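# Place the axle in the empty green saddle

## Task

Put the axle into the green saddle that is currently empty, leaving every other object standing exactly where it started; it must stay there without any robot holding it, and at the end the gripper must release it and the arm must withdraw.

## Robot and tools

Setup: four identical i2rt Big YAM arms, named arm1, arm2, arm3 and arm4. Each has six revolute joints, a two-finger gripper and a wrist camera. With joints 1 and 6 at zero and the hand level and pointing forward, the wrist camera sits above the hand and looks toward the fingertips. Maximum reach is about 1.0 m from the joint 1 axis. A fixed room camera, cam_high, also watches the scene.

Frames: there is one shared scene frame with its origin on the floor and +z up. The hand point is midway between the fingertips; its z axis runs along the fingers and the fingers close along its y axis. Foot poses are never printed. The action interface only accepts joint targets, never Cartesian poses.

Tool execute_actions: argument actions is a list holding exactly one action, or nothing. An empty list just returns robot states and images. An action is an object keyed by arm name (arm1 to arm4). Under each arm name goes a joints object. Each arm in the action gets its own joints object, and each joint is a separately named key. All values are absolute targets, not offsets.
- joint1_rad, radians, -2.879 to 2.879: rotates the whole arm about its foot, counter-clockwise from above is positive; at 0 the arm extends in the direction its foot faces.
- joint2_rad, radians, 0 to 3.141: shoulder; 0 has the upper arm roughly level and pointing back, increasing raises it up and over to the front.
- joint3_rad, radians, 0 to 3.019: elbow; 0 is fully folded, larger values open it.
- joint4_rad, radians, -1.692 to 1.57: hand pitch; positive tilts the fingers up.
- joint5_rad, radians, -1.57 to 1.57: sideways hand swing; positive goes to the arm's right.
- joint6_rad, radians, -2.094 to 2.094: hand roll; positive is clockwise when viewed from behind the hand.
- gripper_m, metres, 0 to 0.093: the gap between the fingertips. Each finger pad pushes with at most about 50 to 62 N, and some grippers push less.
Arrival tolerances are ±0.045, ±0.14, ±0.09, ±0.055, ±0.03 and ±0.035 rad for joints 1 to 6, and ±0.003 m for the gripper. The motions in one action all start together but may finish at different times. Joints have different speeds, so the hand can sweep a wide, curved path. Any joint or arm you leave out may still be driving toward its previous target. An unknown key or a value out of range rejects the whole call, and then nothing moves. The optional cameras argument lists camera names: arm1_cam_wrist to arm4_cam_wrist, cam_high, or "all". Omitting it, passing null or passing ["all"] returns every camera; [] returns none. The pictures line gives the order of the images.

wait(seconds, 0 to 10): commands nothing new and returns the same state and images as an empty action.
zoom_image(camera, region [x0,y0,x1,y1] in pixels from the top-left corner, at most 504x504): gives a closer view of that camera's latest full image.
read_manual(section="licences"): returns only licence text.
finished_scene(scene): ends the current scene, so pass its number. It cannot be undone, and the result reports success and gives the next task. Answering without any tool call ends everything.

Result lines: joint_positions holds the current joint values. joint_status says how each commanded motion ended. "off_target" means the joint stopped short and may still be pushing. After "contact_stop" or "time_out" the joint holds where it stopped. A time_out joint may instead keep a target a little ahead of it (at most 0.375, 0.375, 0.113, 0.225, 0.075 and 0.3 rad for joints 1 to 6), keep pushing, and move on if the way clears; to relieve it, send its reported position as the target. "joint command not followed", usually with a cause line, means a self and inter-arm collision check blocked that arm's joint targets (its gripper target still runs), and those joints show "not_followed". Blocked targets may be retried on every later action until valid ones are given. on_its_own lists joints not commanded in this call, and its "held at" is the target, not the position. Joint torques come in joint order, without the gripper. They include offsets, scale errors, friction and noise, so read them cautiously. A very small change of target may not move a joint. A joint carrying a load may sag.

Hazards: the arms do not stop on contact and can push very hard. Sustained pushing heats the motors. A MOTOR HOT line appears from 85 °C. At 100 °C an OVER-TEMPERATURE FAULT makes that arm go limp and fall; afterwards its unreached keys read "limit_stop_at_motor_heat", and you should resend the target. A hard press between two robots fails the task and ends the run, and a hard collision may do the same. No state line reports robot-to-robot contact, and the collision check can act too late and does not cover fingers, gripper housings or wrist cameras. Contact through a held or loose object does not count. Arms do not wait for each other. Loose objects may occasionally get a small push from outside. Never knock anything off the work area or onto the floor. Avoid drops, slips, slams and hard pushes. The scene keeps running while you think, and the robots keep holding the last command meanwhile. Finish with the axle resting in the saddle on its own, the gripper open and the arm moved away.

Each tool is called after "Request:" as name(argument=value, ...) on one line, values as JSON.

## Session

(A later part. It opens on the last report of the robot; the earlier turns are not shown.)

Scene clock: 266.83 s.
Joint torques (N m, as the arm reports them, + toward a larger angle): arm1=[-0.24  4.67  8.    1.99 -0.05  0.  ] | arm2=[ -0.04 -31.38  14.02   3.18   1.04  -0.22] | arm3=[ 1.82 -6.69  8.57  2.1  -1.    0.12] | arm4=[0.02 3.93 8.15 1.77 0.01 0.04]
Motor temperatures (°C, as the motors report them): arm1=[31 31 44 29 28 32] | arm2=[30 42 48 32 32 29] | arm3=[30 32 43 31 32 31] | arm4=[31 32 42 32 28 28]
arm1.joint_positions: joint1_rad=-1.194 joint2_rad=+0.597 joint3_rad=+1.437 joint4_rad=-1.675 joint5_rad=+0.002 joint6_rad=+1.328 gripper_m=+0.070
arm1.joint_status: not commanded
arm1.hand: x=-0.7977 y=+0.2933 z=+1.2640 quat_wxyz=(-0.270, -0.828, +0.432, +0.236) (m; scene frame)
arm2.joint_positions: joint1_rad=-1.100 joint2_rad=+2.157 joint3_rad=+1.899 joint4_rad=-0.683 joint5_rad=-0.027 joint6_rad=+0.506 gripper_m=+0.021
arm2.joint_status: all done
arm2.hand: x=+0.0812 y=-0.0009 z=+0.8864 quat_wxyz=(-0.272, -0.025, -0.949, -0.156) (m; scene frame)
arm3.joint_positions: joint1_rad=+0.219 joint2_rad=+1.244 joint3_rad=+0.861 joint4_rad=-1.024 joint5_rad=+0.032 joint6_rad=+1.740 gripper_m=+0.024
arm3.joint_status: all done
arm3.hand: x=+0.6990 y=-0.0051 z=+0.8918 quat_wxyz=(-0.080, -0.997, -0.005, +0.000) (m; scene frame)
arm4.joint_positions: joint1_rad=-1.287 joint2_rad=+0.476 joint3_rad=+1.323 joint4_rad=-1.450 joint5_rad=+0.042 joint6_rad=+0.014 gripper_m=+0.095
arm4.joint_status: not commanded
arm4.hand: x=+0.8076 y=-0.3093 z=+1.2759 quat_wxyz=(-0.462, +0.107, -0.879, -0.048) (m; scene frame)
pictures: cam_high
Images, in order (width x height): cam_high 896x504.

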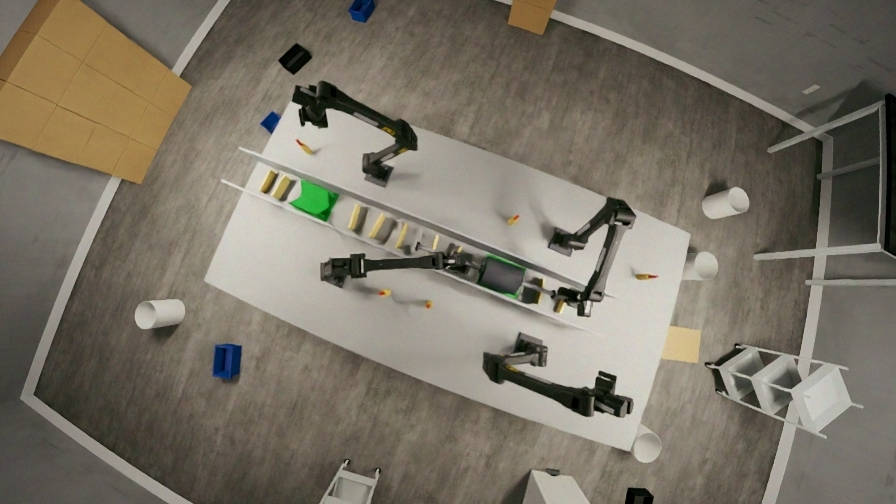

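Request:
execute_actions(actions=[{"arm2":{"joints":{"joint1_rad":-1.112,"joint2_rad":2.11,"joint3_rad":2.03}},"arm3":{"joints":{"joint1_rad":0.285,"joint6_rad":1.78}}}], cameras=["cam_high"])

Request:
zoom_image(camera="cam_high", region=[440,230,600,330])

Scene clock: 273.43 s.
Joint torques (N m, as the arm reports them, + toward a larger angle): arm1=[-0.25  4.68  8.    1.98 -0.05  0.  ] | arm2=[ -1.27 -30.49  19.04   3.2    1.06  -0.27] | arm3=[ 3.08 -6.75  8.93  2.03 -0.9   0.22] | arm4=[-0.06  3.83  8.15  1.75  0.    0.04]
Motor temperatures (°C, as the motors report them): arm1=[31 31 44 29 28 32] | arm2=[30 41 48 32 33 29] | arm3=[30 32 43 31 32 31] | arm4=[31 32 42 32 28 28]
arm1.joint_positions: joint1_rad=-1.194 joint2_rad=+0.597 joint3_rad=+1.437 joint4_rad=-1.675 joint5_rad=+0.002 joint6_rad=+1.328 gripper_m=+0.070
arm1.joint_status: not commanded
arm1.hand: x=-0.7977 y=+0.2933 z=+1.2640 quat_wxyz=(-0.270, -0.828, +0.432, +0.236) (m; scene frame)
arm2.joint_positions: joint1_rad=-1.099 joint2_rad=+2.171 joint3_rad=+1.915 joint4_rad=-0.683 joint5_rad=-0.027 joint6_rad=+0.510 gripper_m=+0.021
arm2.joint_status: joint3_rad time_out (moved +0.016 of +0.131); the others done
arm2.on_its_own: joint3_rad reads +1.915 and still pushes toward +2.028 since a time_out
arm2.hand: x=+0.0847 y=+0.0021 z=+0.8833 quat_wxyz=(-0.273, -0.026, -0.949, -0.157) (m; scene frame)
arm3.joint_positions: joint1_rad=+0.227 joint2_rad=+1.244 joint3_rad=+0.857 joint4_rad=-1.022 joint5_rad=+0.029 joint6_rad=+1.752 gripper_m=+0.024
arm3.joint_status: joint1_rad time_out (moved +0.008 of +0.066); the others done
arm3.on_its_own: joint1_rad reads +0.227 and still pushes toward +0.285 since a time_out
arm3.hand: x=+0.7020 y=-0.0034 z=+0.8903 quat_wxyz=(-0.078, -0.997, -0.003, -0.002) (m; scene frame)
arm4.joint_positions: joint1_rad=-1.287 joint2_rad=+0.476 joint3_rad=+1.323 joint4_rad=-1.450 joint5_rad=+0.042 joint6_rad=+0.014 gripper_m=+0.095
arm4.joint_status: not commanded
arm4.hand: x=+0.8076 y=-0.3093 z=+1.2759 quat_wxyz=(-0.462, +0.107, -0.879, -0.048) (m; scene frame)
pictures: cam_high
Images, in order (width x height): cam_high 896x504.

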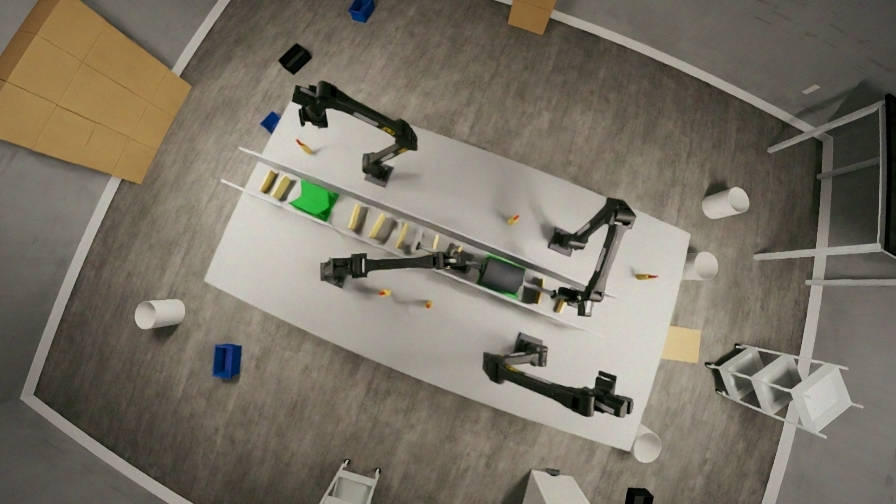

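Region (440, 230, 600, 330) of cam_high's 896x504 image, scaled by 3.150, with more detail than that image has; it fills the top 315 rows of this view, and the rest is white.

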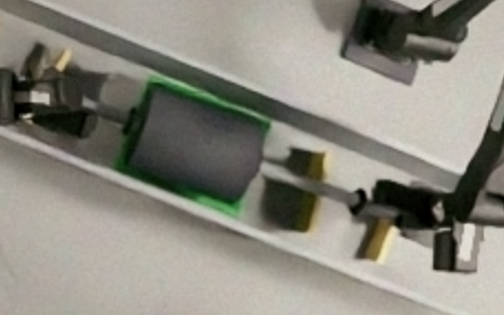

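Request:
execute_actions(actions=[{"arm2":{"joints":{"joint2_rad":2.12,"joint3_rad":2.06,"joint4_rad":-0.59}},"arm3":{"joints":{"joint1_rad":0.30}}}], cameras=[])

Scene clock: 278.47 s.
Joint torques (N m, as the arm reports them, + toward a larger angle): arm1=[-0.21  4.65  7.99  1.98 -0.05  0.  ] | arm2=[ -1.3  -31.39  18.99   4.36   1.05  -0.35] | arm3=[ 3.34 -7.29  8.9   1.97 -0.83  0.06] | arm4=[-0.08  3.84  8.15  1.74  0.01  0.05]
Motor temperatures (°C, as the motors report them): arm1=[31 31 44 29 28 32] | arm2=[30 41 50 32 33 29] | arm3=[30 32 43 31 32 31] | arm4=[31 32 42 32 28 28]
arm1.joint_positions: joint1_rad=-1.194 joint2_rad=+0.597 joint3_rad=+1.437 joint4_rad=-1.675 joint5_rad=+0.002 joint6_rad=+1.328 gripper_m=+0.070
arm1.joint_status: not commanded
arm1.hand: x=-0.7977 y=+0.2933 z=+1.2640 quat_wxyz=(-0.270, -0.828, +0.432, +0.236) (m; scene frame)
arm2.joint_positions: joint1_rad=-1.097 joint2_rad=+2.190 joint3_rad=+1.934 joint4_rad=-0.671 joint5_rad=-0.027 joint6_rad=+0.518 gripper_m=+0.021
arm2.joint_status: joint3_rad time_out (moved +0.019 of +0.145); joint4_rad time_out (moved +0.012 of +0.093); the others done
arm2.on_its_own: joint3_rad reads +1.934 and still pushes toward +2.046 since a time_out; joint4_rad reads -0.671 and still pushes toward -0.590 since a time_out
arm2.hand: x=+0.0909 y=+0.0064 z=+0.8803 quat_wxyz=(-0.277, -0.029, -0.947, -0.161) (m; scene frame)
arm3.joint_positions: joint1_rad=+0.242 joint2_rad=+1.244 joint3_rad=+0.857 joint4_rad=-1.022 joint5_rad=+0.027 joint6_rad=+1.768 gripper_m=+0.024
arm3.joint_status: joint1_rad time_out (moved +0.015 of +0.073)
arm3.on_its_own: joint1_rad reads +0.242 and still pushes toward +0.300 since a time_out
arm3.hand: x=+0.7077 y=-0.0023 z=+0.8904 quat_wxyz=(-0.078, -0.997, -0.003, -0.005) (m; scene frame)
arm4.joint_positions: joint1_rad=-1.287 joint2_rad=+0.476 joint3_rad=+1.323 joint4_rad=-1.450 joint5_rad=+0.042 joint6_rad=+0.014 gripper_m=+0.095
arm4.joint_status: not commanded
arm4.hand: x=+0.8076 y=-0.3093 z=+1.2759 quat_wxyz=(-0.462, +0.107, -0.879, -0.048) (m; scene frame)
pictures: none
No camera images: the call's "cameras" was empty. Leave "cameras" out to get every camera's image.

Good; unload.

Request:
execute_actions(actions=[{"arm2":{"joints":{"joint1_rad":-1.115,"joint2_rad":2.175,"joint3_rad":1.96,"joint4_rad":-0.64}},"arm3":{"joints":{"joint1_rad":0.255,"joint2_rad":1.27,"joint3_rad":0.85,"joint4_rad":-0.995}}}], cameras=[])

Scene clock: 281.73 s.
Joint torques (N m, as the arm reports them, + toward a larger angle): arm1=[-0.22  4.63  8.    1.99 -0.05  0.  ] | arm2=[ -1.76 -26.76  12.07   2.32   1.09  -0.36] | arm3=[ 0.4  -5.2   8.7   1.69 -0.81  0.02] | arm4=[-0.01  3.92  8.16  1.75  0.01  0.04]
Motor temperatures (°C, as the motors report them): arm1=[31 31 44 29 28 32] | arm2=[30 41 50 32 33 29] | arm3=[30 32 43 31 33 31] | arm4=[31 32 42 32 28 28]
arm1.joint_positions: joint1_rad=-1.194 joint2_rad=+0.597 joint3_rad=+1.437 joint4_rad=-1.675 joint5_rad=+0.002 joint6_rad=+1.328 gripper_m=+0.070
arm1.joint_status: not commanded
arm1.hand: x=-0.7977 y=+0.2933 z=+1.2640 quat_wxyz=(-0.270, -0.828, +0.432, +0.236) (m; scene frame)
arm2.joint_positions: joint1_rad=-1.094 joint2_rad=+2.197 joint3_rad=+1.934 joint4_rad=-0.671 joint5_rad=-0.028 joint6_rad=+0.520 gripper_m=+0.021
arm2.joint_status: all done
arm2.hand: x=+0.0895 y=+0.0088 z=+0.8746 quat_wxyz=(-0.273, -0.028, -0.948, -0.161) (m; scene frame)
arm3.joint_positions: joint1_rad=+0.241 joint2_rad=+1.246 joint3_rad=+0.846 joint4_rad=-1.022 joint5_rad=+0.025 joint6_rad=+1.768 gripper_m=+0.024
arm3.joint_status: all done
arm3.hand: x=+0.7071 y=+0.0020 z=+0.8857 quat_wxyz=(-0.072, -0.997, -0.003, -0.005) (m; scene frame)
arm4.joint_positions: joint1_rad=-1.287 joint2_rad=+0.476 joint3_rad=+1.323 joint4_rad=-1.450 joint5_rad=+0.042 joint6_rad=+0.014 gripper_m=+0.095
arm4.joint_status: not commanded
arm4.hand: x=+0.8076 y=-0.3093 z=+1.2759 quat_wxyz=(-0.462, +0.107, -0.879, -0.048) (m; scene frame)
pictures: none
No camera images: the call's "cameras" was empty. Leave "cameras" out to get every camera's image.

Request:
execute_actions(actions=[{"arm2":{"joints":{"joint1_rad":-1.094,"gripper_m":0.07}},"arm3":{"joints":{"joint1_rad":0.241,"joint2_rad":1.246,"gripper_m":0.07}}}], cameras=[])

Request:
execute_actions(actions=[{"arm2":{"joints":{"joint2_rad":2.0,"joint3_rad":2.03,"joint4_rad":-0.92}},"arm3":{"joints":{"joint2_rad":1.1,"joint3_rad":1.15,"joint4_rad":-1.4}}}], cameras=[])

Request:
execute_actions(actions=[{"arm2":{"joints":{"joint2_rad":1.5,"joint3_rad":1.7}},"arm3":{"joints":{"joint2_rad":0.8,"joint3_rad":1.2}}}], cameras=["cam_high"])

Request:
zoom_image(camera="cam_high", region=[400,200,640,350])

Scene clock: 289.73 s.
Joint torques (N m, as the arm reports them, + toward a larger angle): arm1=[-0.19  4.67  7.99  1.99 -0.05  0.  ] | arm2=[ -0.08 -27.27  12.04   1.69   0.19  -0.14] | arm3=[-1.29 -8.07  8.55  1.32 -0.01 -0.02] | arm4=[-0.07  3.8   8.16  1.75  0.01  0.04]
Motor temperatures (°C, as the motors report them): arm1=[31 31 44 29 28 32] | arm2=[30 41 48 32 33 29] | arm3=[30 32 43 31 33 31] | arm4=[31 32 42 32 28 28]
arm1.joint_positions: joint1_rad=-1.194 joint2_rad=+0.597 joint3_rad=+1.437 joint4_rad=-1.675 joint5_rad=+0.002 joint6_rad=+1.328 gripper_m=+0.070
arm1.joint_status: not commanded
arm1.hand: x=-0.7977 y=+0.2933 z=+1.2640 quat_wxyz=(-0.270, -0.828, +0.432, +0.236) (m; scene frame)
arm2.joint_positions: joint1_rad=-1.090 joint2_rad=+2.195 joint3_rad=+1.934 joint4_rad=-0.655 joint5_rad=-0.004 joint6_rad=+0.500 gripper_m=+0.070
arm2.joint_status: all done
arm2.hand: x=+0.0928 y=+0.0092 z=+0.8787 quat_wxyz=(-0.287, -0.021, -0.945, -0.152) (m; scene frame)
arm3.joint_positions: joint1_rad=+0.238 joint2_rad=+1.246 joint3_rad=+0.845 joint4_rad=-1.015 joint5_rad=+0.003 joint6_rad=+1.771 gripper_m=+0.070
arm3.joint_status: all done
arm3.hand: x=+0.7097 y=+0.0012 z=+0.8854 quat_wxyz=(-0.073, -0.997, +0.000, -0.016) (m; scene frame)
arm4.joint_positions: joint1_rad=-1.287 joint2_rad=+0.476 joint3_rad=+1.323 joint4_rad=-1.450 joint5_rad=+0.042 joint6_rad=+0.014 gripper_m=+0.095
arm4.joint_status: not commanded
arm4.hand: x=+0.8076 y=-0.3093 z=+1.2759 quat_wxyz=(-0.462, +0.107, -0.879, -0.048) (m; scene frame)
pictures: none
No camera images: the call's "cameras" was empty. Leave "cameras" out to get every camera's image.

Scene clock: 291.10 s.
Joint torques (N m, as the arm reports them, + toward a larger angle): arm1=[-0.23  4.67  7.99  1.99 -0.05  0.  ] | arm2=[ -0.18 -22.31  13.34   0.8    0.18  -0.12] | arm3=[-0.67 -6.33 11.71 -0.22  0.02  0.01] | arm4=[-0.05  3.88  8.16  1.75  0.01  0.05]
Motor temperatures (°C, as the motors report them): arm1=[31 31 44 29 28 32] | arm2=[30 41 48 32 33 29] | arm3=[30 32 43 31 32 31] | arm4=[31 32 42 32 28 28]
arm1.joint_positions: joint1_rad=-1.194 joint2_rad=+0.597 joint3_rad=+1.437 joint4_rad=-1.675 joint5_rad=+0.002 joint6_rad=+1.328 gripper_m=+0.070
arm1.joint_status: not commanded
arm1.hand: x=-0.7977 y=+0.2933 z=+1.2640 quat_wxyz=(-0.270, -0.828, +0.432, +0.236) (m; scene frame)
arm2.joint_positions: joint1_rad=-1.090 joint2_rad=+1.994 joint3_rad=+1.994 joint4_rad=-0.914 joint5_rad=-0.004 joint6_rad=+0.500 gripper_m=+0.070
arm2.joint_status: all done
arm2.hand: x=+0.0511 y=-0.0116 z=+1.0266 quat_wxyz=(-0.288, -0.020, -0.945, -0.152) (m; scene frame)
arm3.joint_positions: joint1_rad=+0.238 joint2_rad=+1.093 joint3_rad=+1.121 joint4_rad=-1.384 joint5_rad=+0.003 joint6_rad=+1.772 gripper_m=+0.070
arm3.joint_status: all done
arm3.hand: x=+0.7067 y=+0.0127 z=+1.0346 quat_wxyz=(-0.101, -0.995, +0.000, -0.022) (m; scene frame)
arm4.joint_positions: joint1_rad=-1.287 joint2_rad=+0.476 joint3_rad=+1.323 joint4_rad=-1.450 joint5_rad=+0.042 joint6_rad=+0.014 gripper_m=+0.095
arm4.joint_status: not commanded
arm4.hand: x=+0.8076 y=-0.3093 z=+1.2759 quat_wxyz=(-0.462, +0.107, -0.879, -0.048) (m; scene frame)
pictures: none
No camera images: the call's "cameras" was empty. Leave "cameras" out to get every camera's image.

Scene clock: 292.77 s.
Joint torques (N m, as the arm reports them, + toward a larger angle): arm1=[-0.24  4.66  8.    1.99 -0.05  0.  ] | arm2=[ -0.16 -15.31  10.66   1.31   0.18  -0.13] | arm3=[-0.32 -1.6  11.83  0.2   0.01 -0.06] | arm4=[-0.05  3.89  8.15  1.74  0.    0.05]
Motor temperatures (°C, as the motors report them): arm1=[31 31 44 29 28 32] | arm2=[30 40 48 32 33 29] | arm3=[30 32 43 31 32 31] | arm4=[31 32 42 32 28 28]
arm1.joint_positions: joint1_rad=-1.194 joint2_rad=+0.597 joint3_rad=+1.437 joint4_rad=-1.675 joint5_rad=+0.002 joint6_rad=+1.328 gripper_m=+0.070
arm1.joint_status: not commanded
arm1.hand: x=-0.7977 y=+0.2933 z=+1.2640 quat_wxyz=(-0.270, -0.828, +0.432, +0.236) (m; scene frame)
arm2.joint_positions: joint1_rad=-1.090 joint2_rad=+1.506 joint3_rad=+1.698 joint4_rad=-0.920 joint5_rad=-0.003 joint6_rad=+0.500 gripper_m=+0.070
arm2.joint_status: all done
arm2.hand: x=-0.0826 y=-0.0776 z=+1.1949 quat_wxyz=(-0.365, -0.020, -0.911, -0.192) (m; scene frame)
arm3.joint_positions: joint1_rad=+0.238 joint2_rad=+0.792 joint3_rad=+1.166 joint4_rad=-1.385 joint5_rad=+0.003 joint6_rad=+1.772 gripper_m=+0.070
arm3.joint_status: all done
arm3.hand: x=+0.6960 y=+0.0626 z=+1.1456 quat_wxyz=(-0.267, -0.962, +0.001, -0.056) (m; scene frame)
arm4.joint_positions: joint1_rad=-1.287 joint2_rad=+0.476 joint3_rad=+1.323 joint4_rad=-1.450 joint5_rad=+0.042 joint6_rad=+0.014 gripper_m=+0.095
arm4.joint_status: not commanded
arm4.hand: x=+0.8076 y=-0.3093 z=+1.2759 quat_wxyz=(-0.462, +0.107, -0.879, -0.048) (m; scene frame)
pictures: cam_high
Images, in order (width x height): cam_high 896x504.

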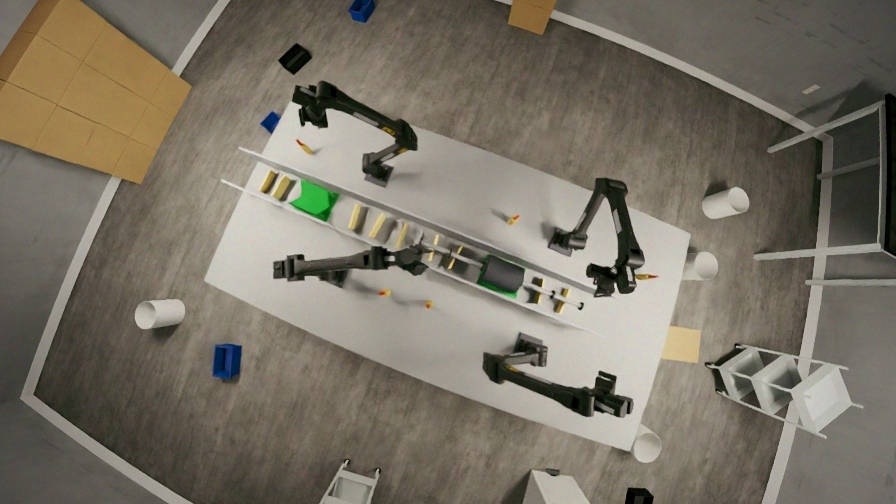

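Region (400, 200, 640, 350) of cam_high's 896x504 image, scaled by 2.100, with more detail than that image has; it fills the top 315 rows of this view, and the rest is white.

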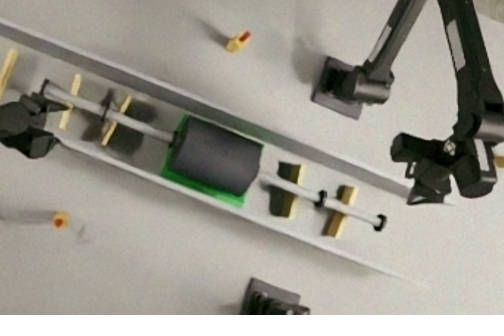

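Request:
finished_scene(scene=2)

The scene is finished: the task was done.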